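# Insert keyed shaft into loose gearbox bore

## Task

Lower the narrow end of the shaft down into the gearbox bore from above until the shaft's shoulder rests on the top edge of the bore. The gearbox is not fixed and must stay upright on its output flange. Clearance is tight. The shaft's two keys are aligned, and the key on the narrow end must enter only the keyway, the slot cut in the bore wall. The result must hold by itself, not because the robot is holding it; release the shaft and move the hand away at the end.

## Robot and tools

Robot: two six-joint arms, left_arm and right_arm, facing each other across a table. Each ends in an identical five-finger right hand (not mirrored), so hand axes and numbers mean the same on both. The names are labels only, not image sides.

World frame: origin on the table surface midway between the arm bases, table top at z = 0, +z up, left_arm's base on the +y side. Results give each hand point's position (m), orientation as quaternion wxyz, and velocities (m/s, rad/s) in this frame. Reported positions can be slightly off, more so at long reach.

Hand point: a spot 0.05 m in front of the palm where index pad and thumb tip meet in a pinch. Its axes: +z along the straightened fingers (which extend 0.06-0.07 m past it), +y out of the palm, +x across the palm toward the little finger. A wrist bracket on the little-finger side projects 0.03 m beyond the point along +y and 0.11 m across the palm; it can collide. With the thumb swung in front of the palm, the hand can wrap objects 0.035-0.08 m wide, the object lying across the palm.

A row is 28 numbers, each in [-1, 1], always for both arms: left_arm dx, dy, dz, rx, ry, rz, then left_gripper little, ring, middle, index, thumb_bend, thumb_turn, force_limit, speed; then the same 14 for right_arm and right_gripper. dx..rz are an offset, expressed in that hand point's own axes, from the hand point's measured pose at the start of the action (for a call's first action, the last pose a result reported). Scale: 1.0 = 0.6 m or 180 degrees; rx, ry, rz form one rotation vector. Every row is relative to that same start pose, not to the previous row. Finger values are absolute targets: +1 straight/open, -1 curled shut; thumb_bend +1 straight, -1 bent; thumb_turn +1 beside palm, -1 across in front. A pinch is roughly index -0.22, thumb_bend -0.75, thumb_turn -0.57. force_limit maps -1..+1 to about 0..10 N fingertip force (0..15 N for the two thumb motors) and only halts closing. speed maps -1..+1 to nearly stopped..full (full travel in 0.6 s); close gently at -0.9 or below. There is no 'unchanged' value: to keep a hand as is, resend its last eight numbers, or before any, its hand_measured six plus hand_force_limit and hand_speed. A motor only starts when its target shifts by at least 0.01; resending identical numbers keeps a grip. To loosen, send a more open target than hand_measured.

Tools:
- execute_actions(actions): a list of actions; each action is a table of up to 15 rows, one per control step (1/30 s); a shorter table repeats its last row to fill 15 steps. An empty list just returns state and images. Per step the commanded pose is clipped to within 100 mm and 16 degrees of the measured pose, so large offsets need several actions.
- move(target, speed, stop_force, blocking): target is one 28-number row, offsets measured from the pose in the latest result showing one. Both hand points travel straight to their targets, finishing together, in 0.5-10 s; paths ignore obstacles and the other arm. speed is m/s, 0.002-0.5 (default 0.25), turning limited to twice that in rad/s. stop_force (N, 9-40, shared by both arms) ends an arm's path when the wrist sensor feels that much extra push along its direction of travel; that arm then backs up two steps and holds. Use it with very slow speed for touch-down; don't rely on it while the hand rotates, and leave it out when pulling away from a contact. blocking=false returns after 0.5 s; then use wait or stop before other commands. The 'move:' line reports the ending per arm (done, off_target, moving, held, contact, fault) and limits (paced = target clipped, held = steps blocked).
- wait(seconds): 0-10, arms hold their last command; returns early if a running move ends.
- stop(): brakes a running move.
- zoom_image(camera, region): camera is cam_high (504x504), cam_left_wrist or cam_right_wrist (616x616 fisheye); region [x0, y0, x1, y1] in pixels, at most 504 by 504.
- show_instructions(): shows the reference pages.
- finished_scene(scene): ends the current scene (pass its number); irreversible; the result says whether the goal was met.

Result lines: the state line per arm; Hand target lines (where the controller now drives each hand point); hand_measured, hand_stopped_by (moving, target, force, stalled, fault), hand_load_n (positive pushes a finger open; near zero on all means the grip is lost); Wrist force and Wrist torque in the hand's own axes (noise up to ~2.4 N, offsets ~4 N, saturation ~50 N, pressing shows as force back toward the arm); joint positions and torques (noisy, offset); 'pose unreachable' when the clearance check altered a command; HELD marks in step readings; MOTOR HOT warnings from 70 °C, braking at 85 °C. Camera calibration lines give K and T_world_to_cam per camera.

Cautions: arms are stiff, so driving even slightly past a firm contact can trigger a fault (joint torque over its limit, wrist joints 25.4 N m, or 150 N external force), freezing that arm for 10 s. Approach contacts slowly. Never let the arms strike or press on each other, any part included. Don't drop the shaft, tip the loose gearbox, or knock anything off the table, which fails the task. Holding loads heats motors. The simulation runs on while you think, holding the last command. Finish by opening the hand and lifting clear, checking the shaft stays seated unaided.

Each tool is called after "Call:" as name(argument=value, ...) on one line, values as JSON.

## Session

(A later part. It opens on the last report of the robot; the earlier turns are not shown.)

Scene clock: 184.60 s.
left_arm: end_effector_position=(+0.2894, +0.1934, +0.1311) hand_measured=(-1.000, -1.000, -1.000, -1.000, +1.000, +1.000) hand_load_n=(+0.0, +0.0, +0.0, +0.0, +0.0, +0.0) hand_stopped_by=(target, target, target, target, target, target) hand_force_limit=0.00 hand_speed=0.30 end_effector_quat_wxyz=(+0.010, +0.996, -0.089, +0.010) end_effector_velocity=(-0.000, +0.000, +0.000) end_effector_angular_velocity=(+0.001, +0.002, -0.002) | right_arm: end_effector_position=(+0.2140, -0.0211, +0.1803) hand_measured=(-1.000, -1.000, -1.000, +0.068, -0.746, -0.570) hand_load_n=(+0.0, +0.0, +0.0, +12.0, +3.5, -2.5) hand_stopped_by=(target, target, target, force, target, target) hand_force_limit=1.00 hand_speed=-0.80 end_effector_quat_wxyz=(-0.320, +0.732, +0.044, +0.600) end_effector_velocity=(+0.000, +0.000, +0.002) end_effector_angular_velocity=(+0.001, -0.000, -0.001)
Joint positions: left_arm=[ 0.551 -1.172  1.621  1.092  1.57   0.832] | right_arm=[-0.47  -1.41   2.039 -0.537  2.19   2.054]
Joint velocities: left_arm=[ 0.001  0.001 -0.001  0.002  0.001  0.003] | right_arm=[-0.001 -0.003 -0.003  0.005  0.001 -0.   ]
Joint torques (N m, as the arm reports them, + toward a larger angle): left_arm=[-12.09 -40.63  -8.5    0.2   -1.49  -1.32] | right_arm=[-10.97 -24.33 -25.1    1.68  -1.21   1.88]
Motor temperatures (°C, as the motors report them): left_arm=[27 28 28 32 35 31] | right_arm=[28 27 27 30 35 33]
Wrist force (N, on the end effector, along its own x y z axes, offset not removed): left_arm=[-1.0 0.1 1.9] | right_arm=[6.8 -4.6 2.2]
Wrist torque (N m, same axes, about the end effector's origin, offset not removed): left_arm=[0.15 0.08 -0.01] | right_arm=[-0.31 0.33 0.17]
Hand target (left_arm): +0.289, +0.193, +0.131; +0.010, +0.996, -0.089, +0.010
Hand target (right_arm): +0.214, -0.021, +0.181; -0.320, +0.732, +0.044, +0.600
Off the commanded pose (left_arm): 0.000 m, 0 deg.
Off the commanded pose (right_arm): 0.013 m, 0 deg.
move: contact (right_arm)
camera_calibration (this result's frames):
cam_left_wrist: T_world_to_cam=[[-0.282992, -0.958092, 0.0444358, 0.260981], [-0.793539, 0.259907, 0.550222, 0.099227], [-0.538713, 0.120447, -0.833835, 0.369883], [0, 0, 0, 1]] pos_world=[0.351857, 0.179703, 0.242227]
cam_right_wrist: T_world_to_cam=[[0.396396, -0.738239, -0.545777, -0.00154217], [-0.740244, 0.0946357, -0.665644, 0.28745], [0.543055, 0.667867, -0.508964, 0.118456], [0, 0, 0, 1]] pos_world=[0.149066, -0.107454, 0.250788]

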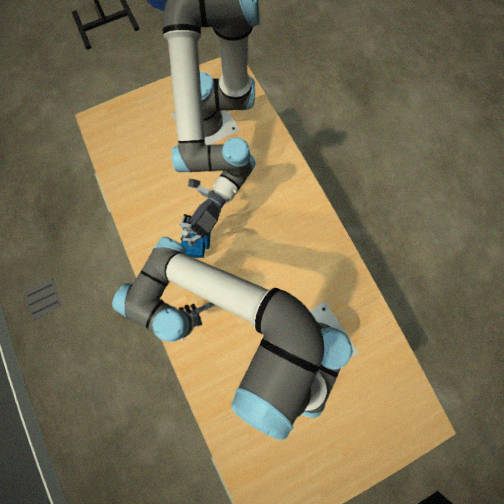

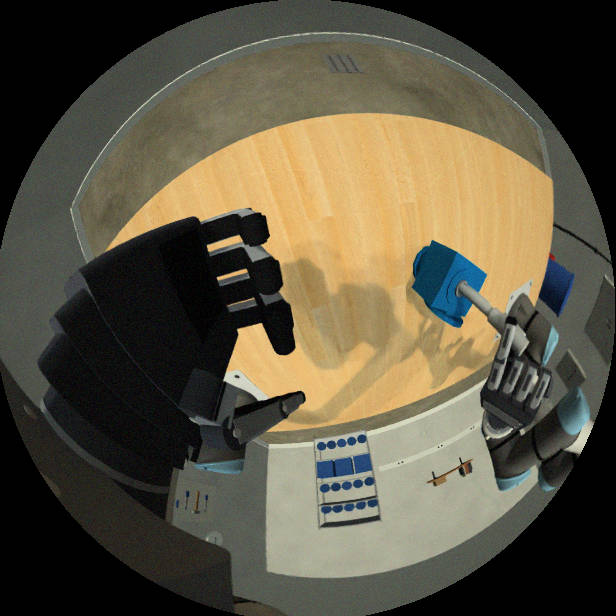

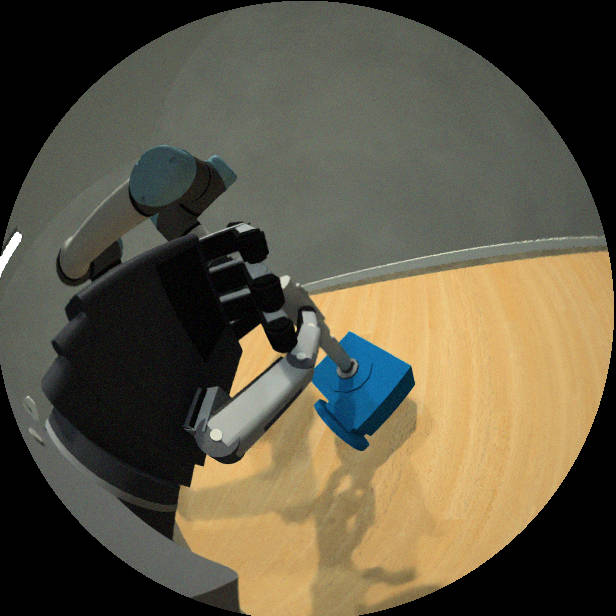

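Call:
move(target=[0,0,0,0,0,0,-1,-1,-1,-1,1,1,0,0.3,0.003,-0.0014,-0.0003,0,0,0,-1,-1,-1,-0.33,-0.75,-0.57,1,-0.8], speed=0.008)

Call:
move(target=[0,0,0,0,0,0,-1,-1,-1,-1,1,1,0,0.3,0,0,-0.0025,0,0,0,-1,-1,-1,-0.33,-0.75,-0.57,1,-0.8], speed=0.008)

Call:
move(target=[0,0,0,0,0,0,-1,-1,-1,-1,1,1,0,0.3,-0.0227,0.0103,0.0018,0,0,0,-1,-1,-1,-0.33,-0.75,-0.57,1,-0.8], speed=0.005, stop_force=9)

Call:
zoom_image(camera="cam_left_wrist", region=[430,250,510,330])

Call:
zoom_image(camera="cam_right_wrist", region=[310,320,390,400])

Scene clock: 185.50 s.
left_arm: end_effector_position=(+0.2894, +0.1934, +0.1311) hand_measured=(-1.000, -1.000, -1.000, -1.000, +1.000, +1.000) hand_load_n=(+0.0, +0.0, +0.0, +0.0, +0.0, +0.0) hand_stopped_by=(target, target, target, target, target, target) hand_force_limit=0.00 hand_speed=0.30 end_effector_quat_wxyz=(+0.010, +0.996, -0.089, +0.010) end_effector_velocity=(-0.000, +0.001, -0.000) end_effector_angular_velocity=(+0.002, +0.001, +0.002) | right_arm: end_effector_position=(+0.2140, -0.0211, +0.1823) hand_measured=(-1.000, -1.000, -1.000, +0.068, -0.746, -0.570) hand_load_n=(+0.0, +0.0, +0.0, +11.5, +6.0, -0.5) hand_stopped_by=(target, target, target, force, target, target) hand_force_limit=1.00 hand_speed=-0.80 end_effector_quat_wxyz=(-0.320, +0.732, +0.044, +0.600) end_effector_velocity=(+0.000, -0.000, +0.000) end_effector_angular_velocity=(-0.001, +0.001, -0.000)
Joint positions: left_arm=[ 0.551 -1.172  1.621  1.092  1.57   0.832] | right_arm=[-0.47  -1.413  2.036 -0.531  2.19   2.054]
Joint velocities: left_arm=[-0.    -0.     0.001  0.001 -0.001 -0.002] | right_arm=[-0.    -0.001 -0.001  0.003 -0.     0.   ]
Joint torques (N m, as the arm reports them, + toward a larger angle): left_arm=[-12.27 -40.99  -8.7    0.25  -1.39  -1.23] | right_arm=[ -1.68 -30.93 -31.15  -0.05   1.91   1.71]
Motor temperatures (°C, as the motors report them): left_arm=[27 28 28 32 35 31] | right_arm=[28 27 27 30 35 33]
Wrist force (N, on the end effector, along its own x y z axes, offset not removed): left_arm=[-2.4 -0.2 0.1] | right_arm=[-2.2 1.7 1.1]
Wrist torque (N m, same axes, about the end effector's origin, offset not removed): left_arm=[0.05 0.34 -0.11] | right_arm=[-0.10 0.19 0.22]
Hand target (left_arm): +0.289, +0.193, +0.131; +0.010, +0.996, -0.089, +0.010
Hand target (right_arm): +0.214, -0.021, +0.182; -0.320, +0.732, +0.044, +0.600
Off the commanded pose (left_arm): 0.000 m, 0 deg.
Off the commanded pose (right_arm): 0.000 m, 0 deg.
move: done
camera_calibration (this result's frames):
cam_left_wrist: T_world_to_cam=[[-0.282992, -0.958092, 0.0444359, 0.260981], [-0.793539, 0.259907, 0.550222, 0.099227], [-0.538713, 0.120447, -0.833835, 0.369883], [0, 0, 0, 1]] pos_world=[0.351857, 0.179703, 0.242227]
cam_right_wrist: T_world_to_cam=[[0.396396, -0.738238, -0.545779, -0.000476209], [-0.740244, 0.0946377, -0.665645, 0.288753], [0.543055, 0.667869, -0.508962, 0.119458], [0, 0, 0, 1]] pos_world=[0.149064, -0.107461, 0.252747]

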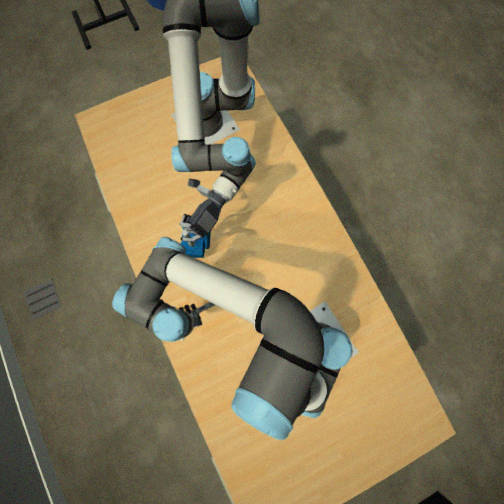

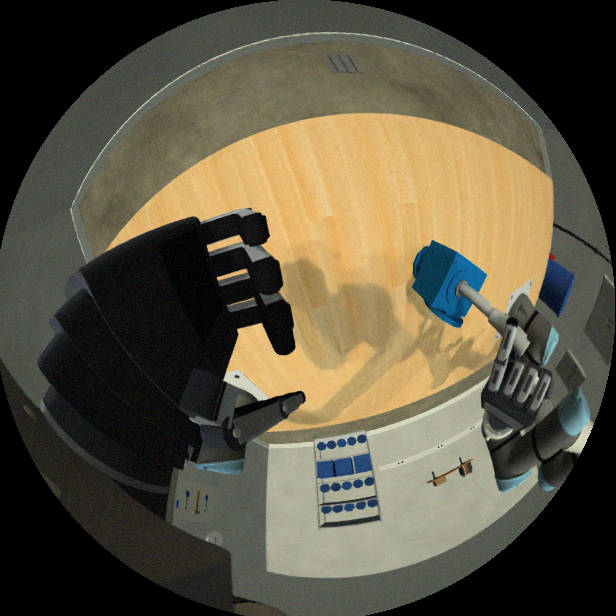

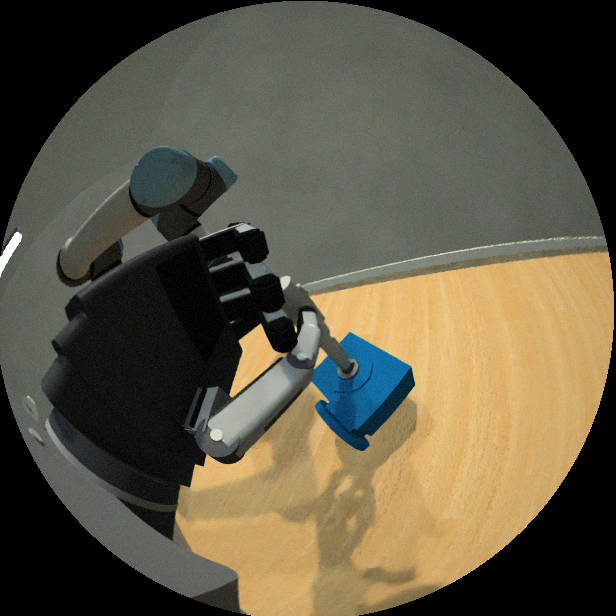

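Scene clock: 186.20 s.
left_arm: end_effector_position=(+0.2894, +0.1934, +0.1311) hand_measured=(-1.000, -1.000, -1.000, -1.000, +1.000, +1.000) hand_load_n=(+0.0, +0.0, +0.0, +0.0, +0.0, +0.0) hand_stopped_by=(target, target, target, target, target, target) hand_force_limit=0.00 hand_speed=0.30 end_effector_quat_wxyz=(+0.010, +0.996, -0.089, +0.010) end_effector_velocity=(-0.000, +0.000, -0.000) end_effector_angular_velocity=(-0.000, -0.000, -0.001) | right_arm: end_effector_position=(+0.2128, -0.0219, +0.1824) hand_measured=(-1.000, -1.000, -1.000, +0.068, -0.746, -0.570) hand_load_n=(+0.0, +0.0, +0.0, +11.5, +6.0, -0.5) hand_stopped_by=(target, target, target, force, target, target) hand_force_limit=1.00 hand_speed=-0.80 end_effector_quat_wxyz=(-0.320, +0.732, +0.044, +0.600) end_effector_velocity=(-0.000, -0.001, -0.000) end_effector_angular_velocity=(-0.001, +0.000, -0.001)
Joint positions: left_arm=[ 0.551 -1.172  1.621  1.092  1.57   0.832] | right_arm=[-0.468 -1.415  2.039 -0.531  2.193  2.055]
Joint velocities: left_arm=[ 0.    -0.     0.001 -0.001  0.     0.002] | right_arm=[ 0.001 -0.     0.001  0.001  0.001  0.   ]
Joint torques (N m, as the arm reports them, + toward a larger angle): left_arm=[-12.61 -40.45  -9.07   0.23  -1.44  -1.23] | right_arm=[ 12.59 -30.29  -9.54  -0.27   2.92   1.83]
Motor temperatures (°C, as the motors report them): left_arm=[27 28 28 32 35 31] | right_arm=[28 27 27 30 35 33]
Wrist force (N, on the end effector, along its own x y z axes, offset not removed): left_arm=[-0.9 2.6 -1.9] | right_arm=[-4.8 0.0 2.6]
Wrist torque (N m, same axes, about the end effector's origin, offset not removed): left_arm=[0.48 0.23 -0.08] | right_arm=[-0.33 0.54 -0.01]
Hand target (left_arm): +0.289, +0.193, +0.131; +0.010, +0.996, -0.089, +0.010
Hand target (right_arm): +0.213, -0.022, +0.182; -0.320, +0.732, +0.044, +0.600
Off the commanded pose (left_arm): 0.000 m, 0 deg.
Off the commanded pose (right_arm): 0.000 m, 0 deg.
move: done
camera_calibration (this result's frames):
cam_left_wrist: T_world_to_cam=[[-0.282992, -0.958092, 0.044436, 0.260981], [-0.793539, 0.259907, 0.550222, 0.0992271], [-0.538713, 0.120447, -0.833835, 0.369883], [0, 0, 0, 1]] pos_world=[0.351857, 0.179703, 0.242227]
cam_right_wrist: T_world_to_cam=[[0.396391, -0.738234, -0.545789, -0.000484557], [-0.740235, 0.0946616, -0.665651, 0.287983], [0.543071, 0.66787, -0.508944, 0.120696], [0, 0, 0, 1]] pos_world=[0.14782, -0.108228, 0.252859]

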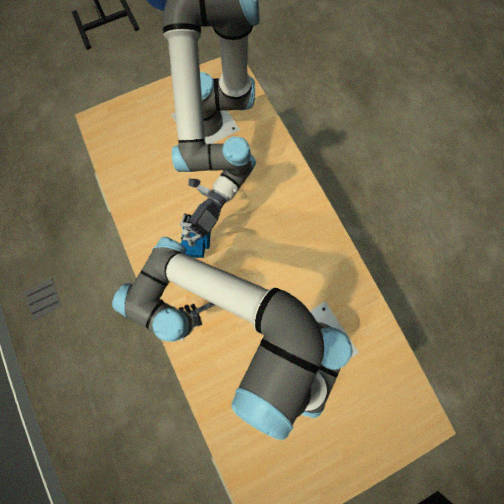

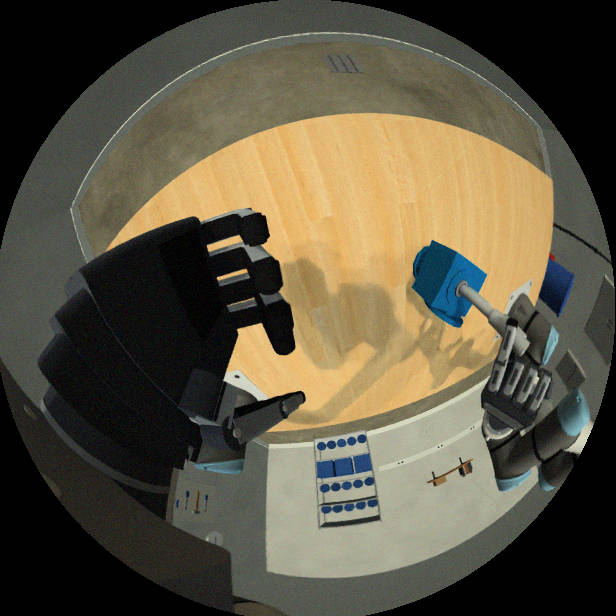

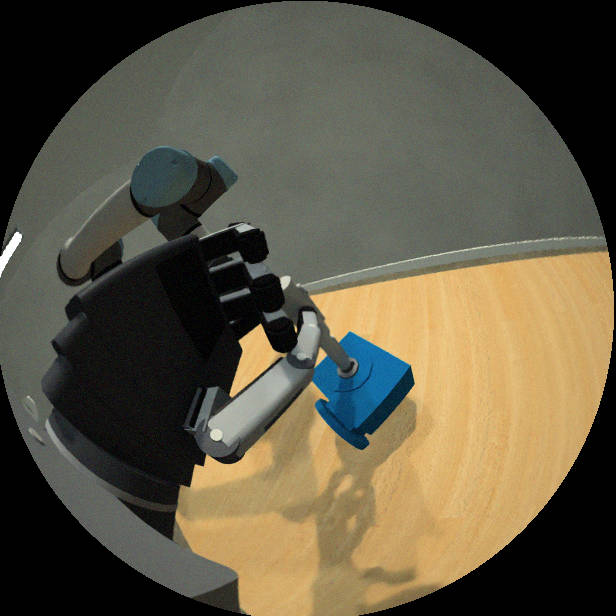

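Scene clock: 187.03 s.
left_arm: end_effector_position=(+0.2894, +0.1934, +0.1311) hand_measured=(-1.000, -1.000, -1.000, -1.000, +1.000, +1.000) hand_load_n=(+0.0, +0.0, +0.0, +0.0, +0.0, +0.0) hand_stopped_by=(target, target, target, target, target, target) hand_force_limit=0.00 hand_speed=0.30 end_effector_quat_wxyz=(+0.010, +0.996, -0.089, +0.010) end_effector_velocity=(-0.000, +0.000, +0.000) end_effector_angular_velocity=(+0.000, -0.000, -0.000) | right_arm: end_effector_position=(+0.2127, -0.0220, +0.1799) hand_measured=(-1.000, -1.000, -1.000, +0.068, -0.746, -0.570) hand_load_n=(+0.0, +0.0, +0.0, +12.5, +3.5, -3.0) hand_stopped_by=(target, target, target, force, target, target) hand_force_limit=1.00 hand_speed=-0.80 end_effector_quat_wxyz=(-0.320, +0.732, +0.044, +0.600) end_effector_velocity=(+0.000, +0.000, +0.002) end_effector_angular_velocity=(-0.002, +0.001, +0.001)
Joint positions: left_arm=[ 0.551 -1.172  1.621  1.092  1.57   0.832] | right_arm=[-0.468 -1.411  2.042 -0.538  2.193  2.055]
Joint velocities: left_arm=[ 0.    -0.001 -0.     0.001 -0.     0.   ] | right_arm=[-0.    -0.003 -0.003  0.007 -0.001 -0.   ]
Joint torques (N m, as the arm reports them, + toward a larger angle): left_arm=[-12.24 -40.42  -8.57   0.16  -1.5   -1.34] | right_arm=[ 10.96 -24.68 -25.57   1.89   2.81   1.73]
Motor temperatures (°C, as the motors report them): left_arm=[27 28 28 32 35 31] | right_arm=[28 27 27 30 35 33]
Wrist force (N, on the end effector, along its own x y z axes, offset not removed): left_arm=[-5.0 0.5 3.7] | right_arm=[7.2 -4.6 1.2]
Wrist torque (N m, same axes, about the end effector's origin, offset not removed): left_arm=[-0.18 0.74 -0.28] | right_arm=[-0.21 0.28 0.22]
Hand target (left_arm): +0.289, +0.193, +0.131; +0.010, +0.996, -0.089, +0.010
Hand target (right_arm): +0.213, -0.022, +0.180; -0.320, +0.732, +0.044, +0.600
Off the commanded pose (left_arm): 0.000 m, 0 deg.
Off the commanded pose (right_arm): 0.013 m, 0 deg.
move: contact (right_arm)
camera_calibration (this result's frames):
cam_left_wrist: T_world_to_cam=[[-0.282993, -0.958092, 0.0444361, 0.260981], [-0.793539, 0.259907, 0.550222, 0.099227], [-0.538713, 0.120447, -0.833835, 0.369883], [0, 0, 0, 1]] pos_world=[0.351857, 0.179702, 0.242227]
cam_right_wrist: T_world_to_cam=[[0.396341, -0.738342, -0.545679, -0.00188204], [-0.740297, 0.0945278, -0.665601, 0.286314], [0.543023, 0.66777, -0.509127, 0.119545], [0, 0, 0, 1]] pos_world=[0.147788, -0.108283, 0.250407]

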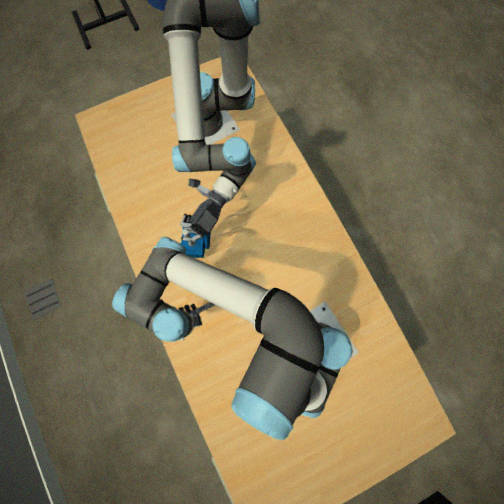

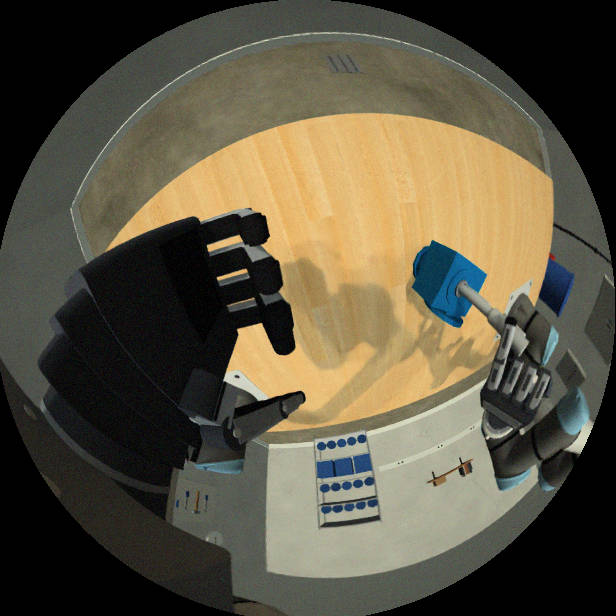

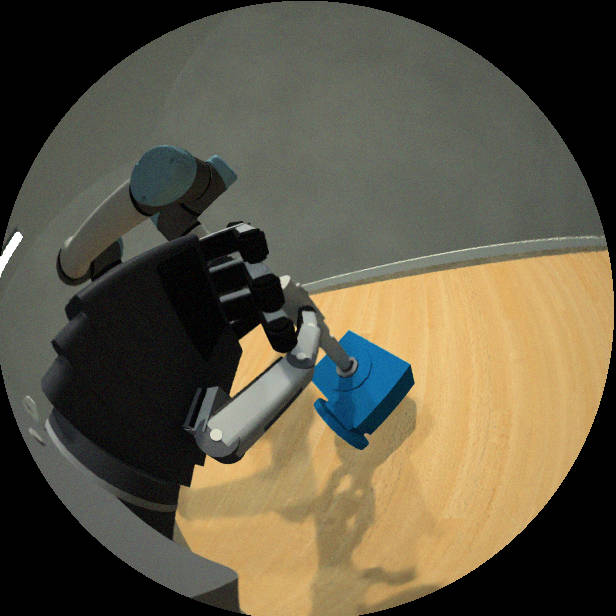

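Region (430, 250, 510, 330) of cam_left_wrist's 616x616 image, scaled by 6.300, with more detail than that image has.

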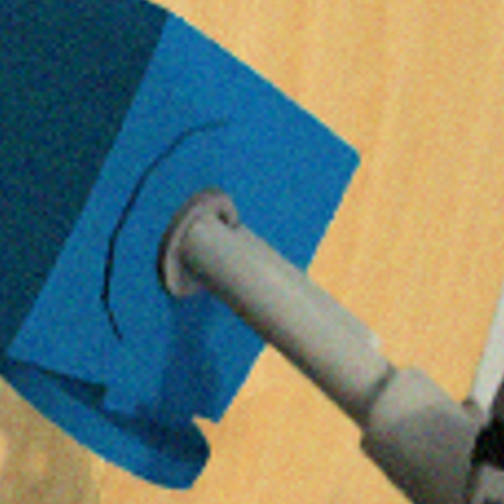

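Region (310, 320, 390, 400) of cam_right_wrist's 616x616 image, scaled by 6.300, with more detail than that image has.

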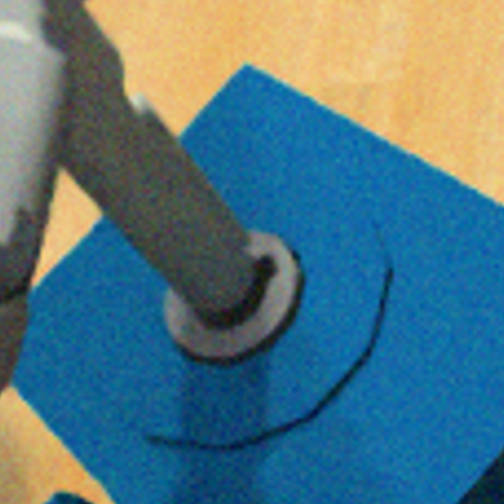

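Call:
move(target=[0,0,0,0,0,0,-1,-1,-1,-1,1,1,0,0.3,-0.0006,-0.0054,0.002,-0.0758,0.034,0.006,-1,-1,-1,-0.33,-0.75,-0.57,1,-0.8], speed=0.06)

Call:
zoom_image(camera="cam_right_wrist", region=[310,320,390,400])

Call:
move(target=[0,0,0,0,0,0,-1,-1,-1,-1,1,1,0,0.3,-0.0227,0.0103,0.0018,0,0,0,-1,-1,-1,-0.33,-0.75,-0.57,1,-0.8], speed=0.005, stop_force=9)

Call:
zoom_image(camera="cam_right_wrist", region=[310,320,390,400])

Scene clock: 189.70 s.
left_arm: end_effector_position=(+0.2894, +0.1934, +0.1311) hand_measured=(-1.000, -1.000, -1.000, -1.000, +1.000, +1.000) hand_load_n=(+0.0, +0.0, +0.0, +0.0, +0.0, +0.0) hand_stopped_by=(target, target, target, target, target, target) hand_force_limit=0.00 hand_speed=0.30 end_effector_quat_wxyz=(+0.010, +0.996, -0.089, +0.010) end_effector_velocity=(-0.000, -0.001, -0.000) end_effector_angular_velocity=(-0.002, -0.000, -0.000) | right_arm: end_effector_position=(+0.2122, -0.0187, +0.1809) hand_measured=(-1.000, -1.000, -1.000, +0.068, -0.746, -0.570) hand_load_n=(+0.0, +0.0, +0.0, +11.5, +5.5, -1.0) hand_stopped_by=(target, target, target, force, target, target) hand_force_limit=1.00 hand_speed=-0.80 end_effector_quat_wxyz=(+0.239, -0.732, +0.051, -0.636) end_effector_velocity=(-0.000, -0.000, -0.000) end_effector_angular_velocity=(-0.002, +0.002, -0.010)
Joint positions: left_arm=[ 0.551 -1.172  1.621  1.092  1.57   0.832] | right_arm=[-0.375 -1.26   1.842 -0.445  2.545  2.113]
Joint velocities: left_arm=[-0.001  0.001 -0.    -0.002  0.001 -0.001] | right_arm=[ 0.002  0.006 -0.009  0.009  0.011  0.005]
Joint torques (N m, as the arm reports them, + toward a larger angle): left_arm=[-11.64 -40.71  -9.15   0.19  -1.6   -1.24] | right_arm=[ 12.05 -22.95 -30.62   0.45   3.12   1.83]
Motor temperatures (°C, as the motors report them): left_arm=[27 28 28 32 35 31] | right_arm=[28 27 27 30 35 33]
Wrist force (N, on the end effector, along its own x y z axes, offset not removed): left_arm=[-6.0 -1.2 -1.2] | right_arm=[-5.7 0.3 0.6]
Wrist torque (N m, same axes, about the end effector's origin, offset not removed): left_arm=[0.02 0.86 -0.35] | right_arm=[-0.30 0.81 -0.09]
Hand target (left_arm): +0.289, +0.193, +0.131; +0.010, +0.996, -0.089, +0.010
Hand target (right_arm): +0.212, -0.019, +0.181; -0.239, +0.732, -0.051, +0.636
Off the commanded pose (left_arm): 0.000 m, 0 deg.
Off the commanded pose (right_arm): 0.000 m, 0 deg.
move: done
camera_calibration (this result's frames):
cam_left_wrist: T_world_to_cam=[[-0.282992, -0.958092, 0.0444359, 0.260981], [-0.793539, 0.259907, 0.550222, 0.0992271], [-0.538713, 0.120447, -0.833835, 0.369883], [0, 0, 0, 1]] pos_world=[0.351857, 0.179703, 0.242227]
cam_right_wrist: T_world_to_cam=[[0.191814, -0.816408, -0.544688, 0.0430474], [-0.691643, 0.281307, -0.665203, 0.279378], [0.696302, 0.504325, -0.510705, 0.0828165], [0, 0, 0, 1]] pos_world=[0.127307, -0.0852131, 0.251585]

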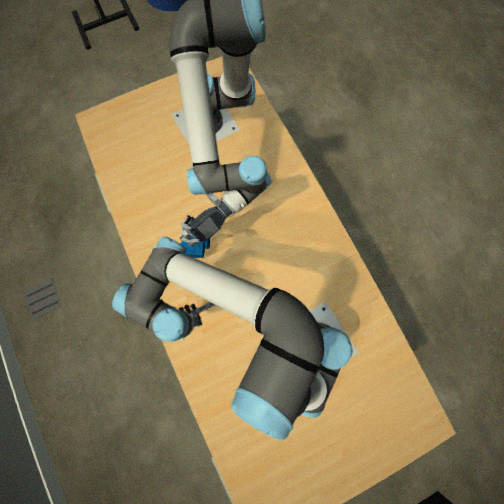

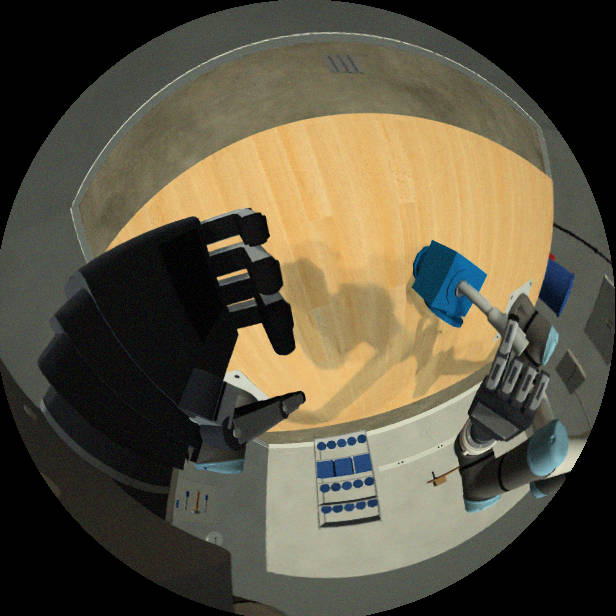

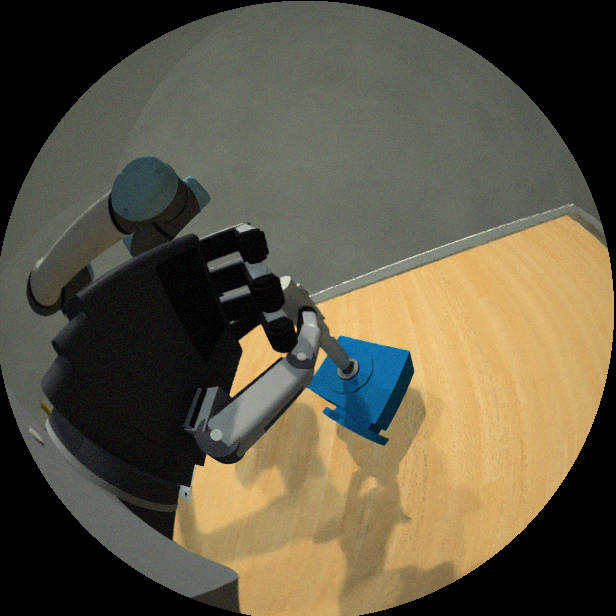

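Region (310, 320, 390, 400) of cam_right_wrist's 616x616 image, scaled by 6.300, with more detail than that image has.

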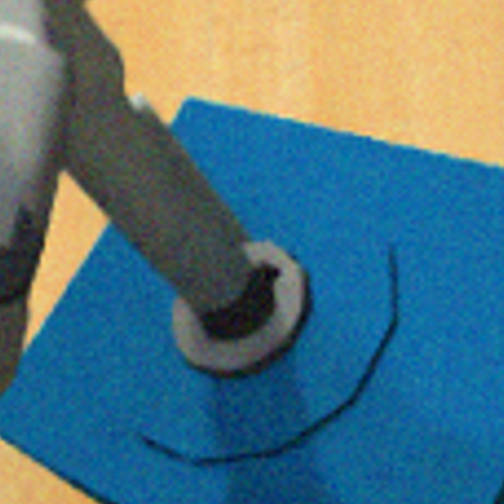

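Scene clock: 190.20 s.
left_arm: end_effector_position=(+0.2894, +0.1934, +0.1311) hand_measured=(-1.000, -1.000, -1.000, -1.000, +1.000, +1.000) hand_load_n=(+0.0, +0.0, +0.0, +0.0, +0.0, +0.0) hand_stopped_by=(target, target, target, target, target, target) hand_force_limit=0.00 hand_speed=0.30 end_effector_quat_wxyz=(+0.010, +0.996, -0.089, +0.010) end_effector_velocity=(+0.000, -0.000, +0.000) end_effector_angular_velocity=(-0.002, -0.001, +0.000) | right_arm: end_effector_position=(+0.2122, -0.0187, +0.1802) hand_measured=(-1.000, -1.000, -1.000, +0.068, -0.746, -0.570) hand_load_n=(+0.0, +0.0, +0.0, +12.5, +3.5, -3.0) hand_stopped_by=(target, target, target, force, target, target) hand_force_limit=1.00 hand_speed=-0.80 end_effector_quat_wxyz=(+0.239, -0.732, +0.051, -0.636) end_effector_velocity=(-0.000, +0.000, +0.002) end_effector_angular_velocity=(+0.000, +0.000, -0.000)
Joint positions: left_arm=[ 0.551 -1.172  1.621  1.092  1.57   0.832] | right_arm=[-0.375 -1.259  1.842 -0.446  2.545  2.113]
Joint velocities: left_arm=[ 0.    -0.001  0.001 -0.002  0.001 -0.   ] | right_arm=[ 0.    -0.002 -0.003  0.005  0.     0.   ]
Joint torques (N m, as the arm reports them, + toward a larger angle): left_arm=[-12.03 -40.79  -9.02   0.24  -1.56  -1.31] | right_arm=[  8.8  -31.17 -26.14   1.87  -0.25  -1.08]
Motor temperatures (°C, as the motors report them): left_arm=[27 28 28 32 35 31] | right_arm=[28 27 27 30 35 33]
Wrist force (N, on the end effector, along its own x y z axes, offset not removed): left_arm=[-3.4 -0.8 -0.5] | right_arm=[8.4 -3.9 1.0]
Wrist torque (N m, same axes, about the end effector's origin, offset not removed): left_arm=[-0.14 0.67 -0.23] | right_arm=[-0.24 0.10 0.26]
Hand target (left_arm): +0.289, +0.193, +0.131; +0.010, +0.996, -0.089, +0.010
Hand target (right_arm): +0.212, -0.019, +0.180; -0.239, +0.732, -0.051, +0.636
Off the commanded pose (left_arm): 0.000 m, 0 deg.
Off the commanded pose (right_arm): 0.014 m, 0 deg.
move: contact (right_arm)
camera_calibration (this result's frames):
cam_left_wrist: T_world_to_cam=[[-0.282992, -0.958092, 0.0444358, 0.260981], [-0.793539, 0.259907, 0.550222, 0.099227], [-0.538713, 0.120447, -0.833835, 0.369883], [0, 0, 0, 1]] pos_world=[0.351857, 0.179703, 0.242227]
cam_right_wrist: T_world_to_cam=[[0.191712, -0.816429, -0.544693, 0.0426595], [-0.691641, 0.281375, -0.665178, 0.278852], [0.696333, 0.504254, -0.510732, 0.0824436], [0, 0, 0, 1]] pos_world=[0.127279, -0.0852061, 0.250829]

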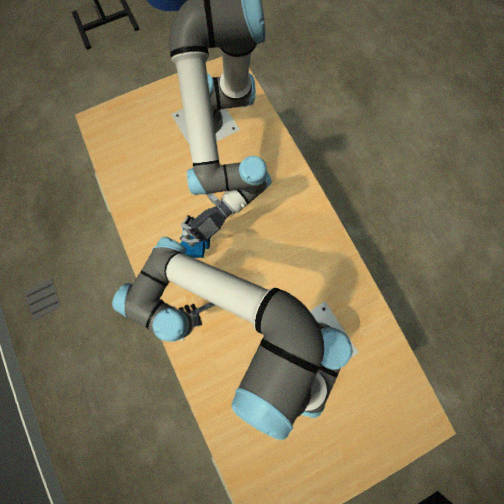

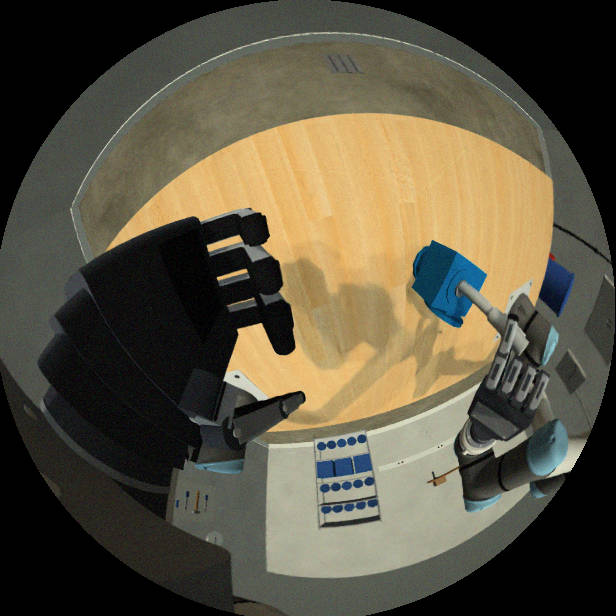

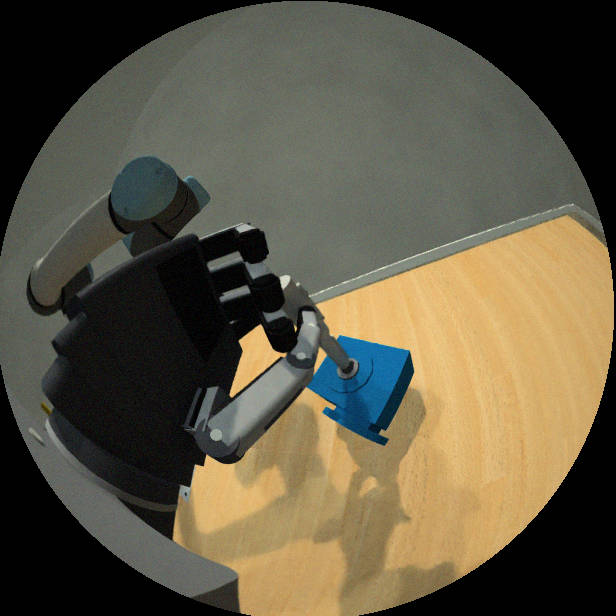

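Region (310, 320, 390, 400) of cam_right_wrist's 616x616 image, scaled by 6.300, with more detail than that image has.

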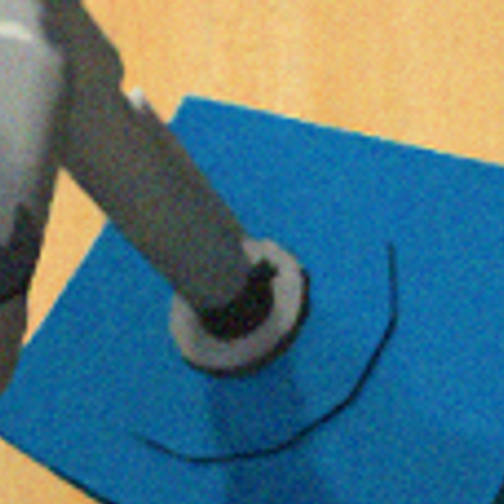

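Call:
move(target=[0,0,0,0,0,0,-1,-1,-1,-1,1,1,0,0.3,0.0035,0.001,-0.0064,0,0,0,-1,-1,-1,-0.33,-0.75,-0.57,1,-0.8], speed=0.008)

Call:
move(target=[0,0,0,0,0,0,-1,-1,-1,-1,1,1,0,0.3,-0.0227,0.0103,0.0018,0,0,0,-1,-1,-1,-0.33,-0.75,-0.57,1,-0.8], speed=0.005, stop_force=9)

Call:
zoom_image(camera="cam_right_wrist", region=[310,320,390,400])

Call:
zoom_image(camera="cam_left_wrist", region=[430,250,510,330])

Scene clock: 191.27 s.
left_arm: end_effector_position=(+0.2894, +0.1934, +0.1311) hand_measured=(-1.000, -1.000, -1.000, -1.000, +1.000, +1.000) hand_load_n=(+0.0, +0.0, +0.0, +0.0, +0.0, +0.0) hand_stopped_by=(target, target, target, target, target, target) hand_force_limit=0.00 hand_speed=0.30 end_effector_quat_wxyz=(+0.010, +0.996, -0.089, +0.010) end_effector_velocity=(-0.000, -0.000, -0.001) end_effector_angular_velocity=(+0.001, +0.001, -0.003) | right_arm: end_effector_position=(+0.2091, -0.0211, +0.1821) hand_measured=(-1.000, -1.000, -1.000, +0.068, -0.746, -0.570) hand_load_n=(+0.0, +0.0, +0.0, +12.0, +5.5, -1.0) hand_stopped_by=(target, target, target, force, target, target) hand_force_limit=1.00 hand_speed=-0.80 end_effector_quat_wxyz=(+0.239, -0.732, +0.051, -0.636) end_effector_velocity=(-0.001, -0.001, +0.000) end_effector_angular_velocity=(-0.001, +0.000, +0.000)
Joint positions: left_arm=[ 0.551 -1.172  1.621  1.092  1.57   0.832] | right_arm=[-0.37  -1.267  1.847 -0.442  2.55   2.114]
Joint velocities: left_arm=[-0.001  0.003 -0.    -0.001  0.     0.002] | right_arm=[ 0.002 -0.002  0.002  0.002  0.002  0.   ]
Joint torques (N m, as the arm reports them, + toward a larger angle): left_arm=[-12.06 -40.3   -8.61   0.22  -1.52  -1.25] | right_arm=[ 12.4  -35.79 -10.04   0.72   3.08   1.82]
Motor temperatures (°C, as the motors report them): left_arm=[27 28 28 32 35 31] | right_arm=[28 27 27 30 35 33]
Wrist force (N, on the end effector, along its own x y z axes, offset not removed): left_arm=[-2.2 -0.5 -0.5] | right_arm=[-2.2 -1.4 1.0]
Wrist torque (N m, same axes, about the end effector's origin, offset not removed): left_arm=[0.05 0.33 -0.15] | right_arm=[-0.52 0.08 0.15]
Hand target (left_arm): +0.289, +0.193, +0.131; +0.010, +0.996, -0.089, +0.010
Hand target (right_arm): +0.209, -0.021, +0.182; -0.239, +0.732, -0.051, +0.636
Off the commanded pose (left_arm): 0.000 m, 0 deg.
Off the commanded pose (right_arm): 0.000 m, 0 deg.
move: done
camera_calibration (this result's frames):
cam_left_wrist: T_world_to_cam=[[-0.282992, -0.958092, 0.0444358, 0.260981], [-0.793539, 0.259907, 0.550222, 0.099227], [-0.538713, 0.120447, -0.833835, 0.369883], [0, 0, 0, 1]] pos_world=[0.351857, 0.179703, 0.242227]
cam_right_wrist: T_world_to_cam=[[0.191715, -0.816427, -0.544695, 0.0423631], [-0.691634, 0.281379, -0.665183, 0.27866], [0.696339, 0.504255, -0.510723, 0.0867701], [0, 0, 0, 1]] pos_world=[0.124188, -0.0875772, 0.252751]

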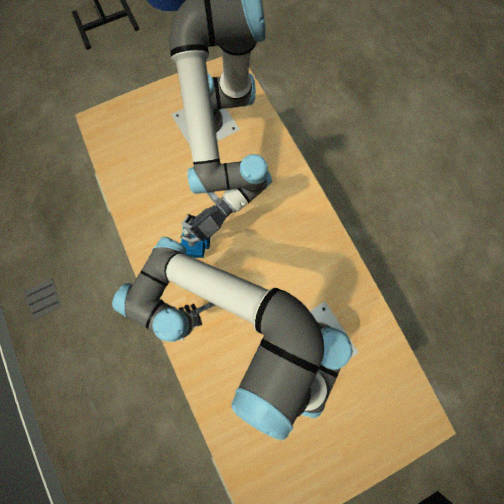

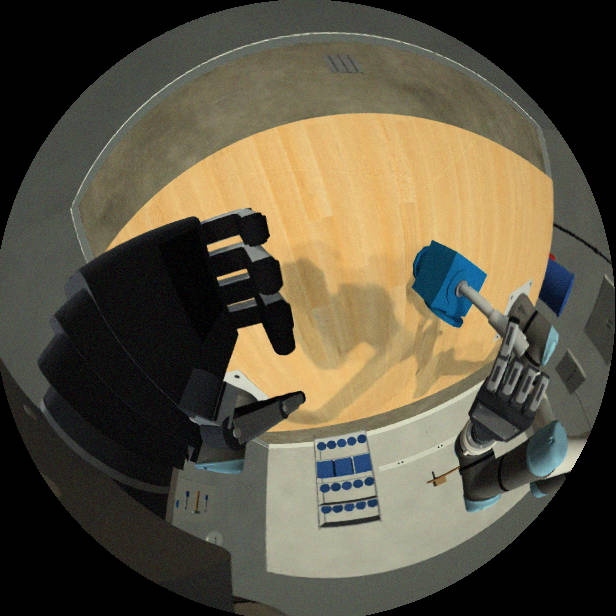

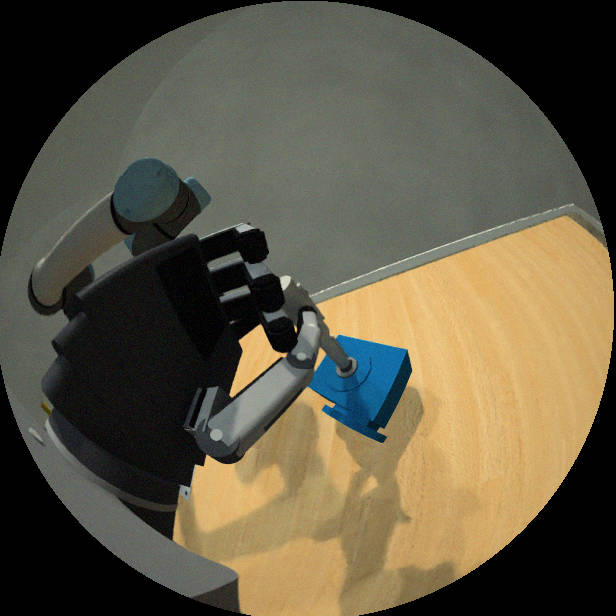

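Scene clock: 192.13 s.
left_arm: end_effector_position=(+0.2894, +0.1934, +0.1311) hand_measured=(-1.000, -1.000, -1.000, -1.000, +1.000, +1.000) hand_load_n=(+0.0, +0.0, +0.0, +0.0, +0.0, +0.0) hand_stopped_by=(target, target, target, target, target, target) hand_force_limit=0.00 hand_speed=0.30 end_effector_quat_wxyz=(+0.010, +0.996, -0.089, +0.010) end_effector_velocity=(-0.000, +0.001, -0.001) end_effector_angular_velocity=(+0.001, +0.001, -0.000) | right_arm: end_effector_position=(+0.2091, -0.0211, +0.1794) hand_measured=(-1.000, -1.000, -1.000, +0.068, -0.746, -0.570) hand_load_n=(+0.0, +0.0, +0.0, +13.0, +3.5, -3.0) hand_stopped_by=(target, target, target, force, target, target) hand_force_limit=1.00 hand_speed=-0.80 end_effector_quat_wxyz=(+0.239, -0.732, +0.051, -0.636) end_effector_velocity=(-0.000, +0.001, +0.002) end_effector_angular_velocity=(+0.002, -0.000, +0.002)
Joint positions: left_arm=[ 0.551 -1.172  1.621  1.092  1.57   0.832] | right_arm=[-0.37  -1.263  1.85  -0.449  2.55   2.114]
Joint velocities: left_arm=[ 0.    -0.     0.002 -0.     0.     0.001] | right_arm=[ 0.001 -0.002 -0.002  0.003 -0.002 -0.   ]
Joint torques (N m, as the arm reports them, + toward a larger angle): left_arm=[-11.75 -40.57  -8.94   0.29  -1.56  -1.26] | right_arm=[  9.82 -31.58 -25.9    1.7    1.95   1.68]
Motor temperatures (°C, as the motors report them): left_arm=[27 28 28 32 35 31] | right_arm=[28 27 27 30 35 33]
Wrist force (N, on the end effector, along its own x y z axes, offset not removed): left_arm=[-3.7 0.7 2.1] | right_arm=[6.0 -6.3 -0.2]
Wrist torque (N m, same axes, about the end effector's origin, offset not removed): left_arm=[0.12 0.31 -0.28] | right_arm=[-0.31 0.49 0.21]
Hand target (left_arm): +0.289, +0.193, +0.131; +0.010, +0.996, -0.089, +0.010
Hand target (right_arm): +0.209, -0.021, +0.180; -0.239, +0.732, -0.051, +0.636
Off the commanded pose (left_arm): 0.000 m, 0 deg.
Off the commanded pose (right_arm): 0.012 m, 0 deg.
move: contact (right_arm)
camera_calibration (this result's frames):
cam_left_wrist: T_world_to_cam=[[-0.282993, -0.958092, 0.0444358, 0.260981], [-0.793539, 0.259907, 0.550223, 0.0992269], [-0.538713, 0.120447, -0.833835, 0.369883], [0, 0, 0, 1]] pos_world=[0.351857, 0.179702, 0.242227]
cam_right_wrist: T_world_to_cam=[[0.191674, -0.816542, -0.544536, 0.0408565], [-0.691684, 0.281238, -0.66519, 0.27691], [0.6963, 0.504147, -0.510884, 0.0855252], [0, 0, 0, 1]] pos_world=[0.124152, -0.0876338, 0.250139]

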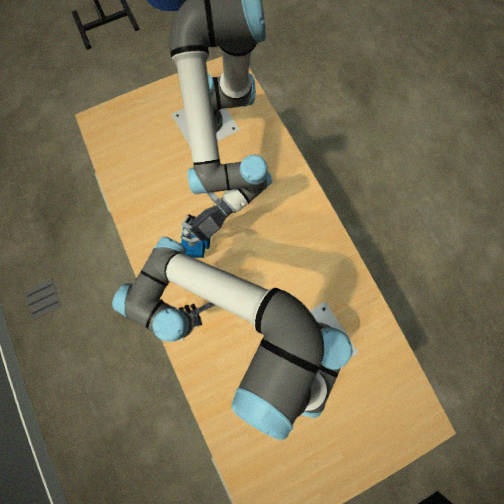

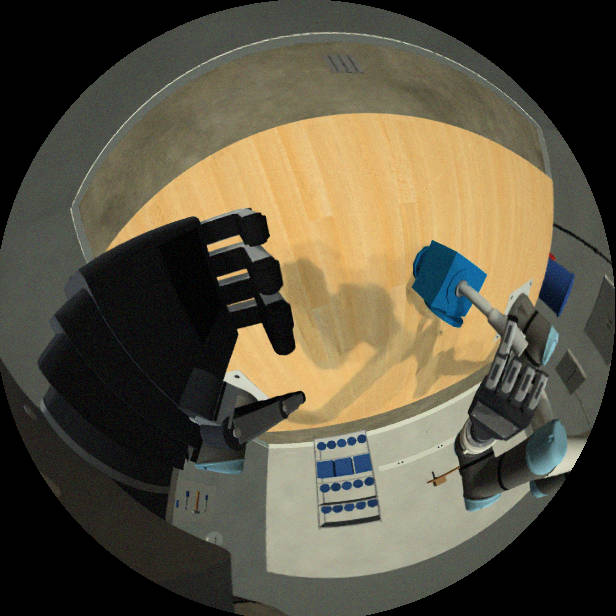

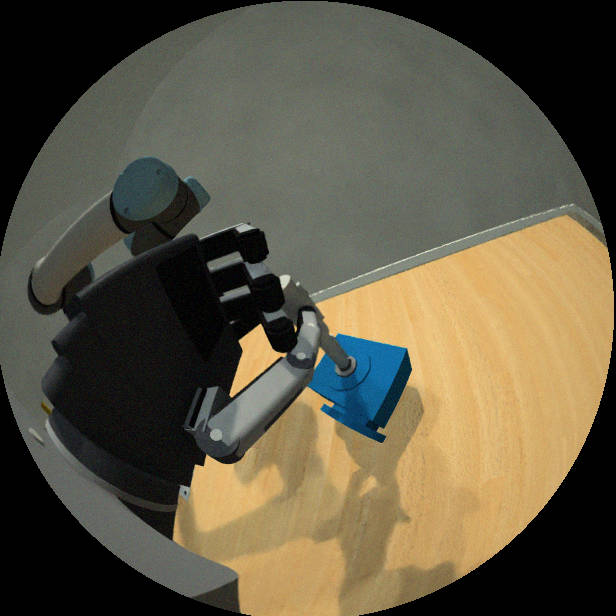

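Region (310, 320, 390, 400) of cam_right_wrist's 616x616 image, scaled by 6.300, with more detail than that image has.

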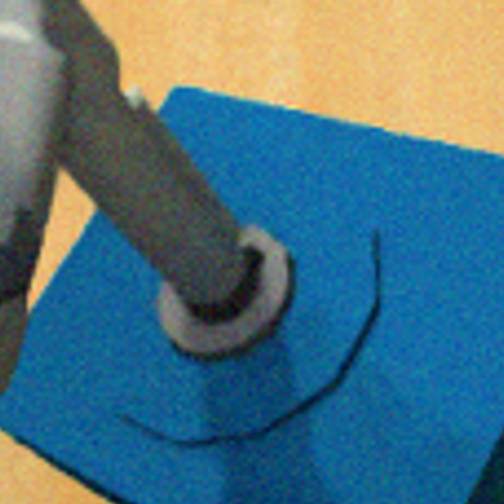

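Region (430, 250, 510, 330) of cam_left_wrist's 616x616 image, scaled by 6.300, with more detail than that image has.

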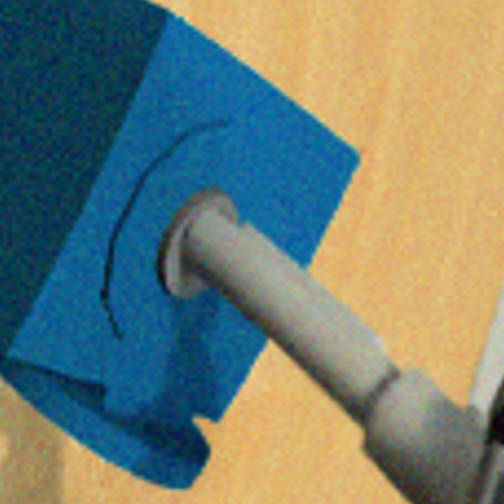

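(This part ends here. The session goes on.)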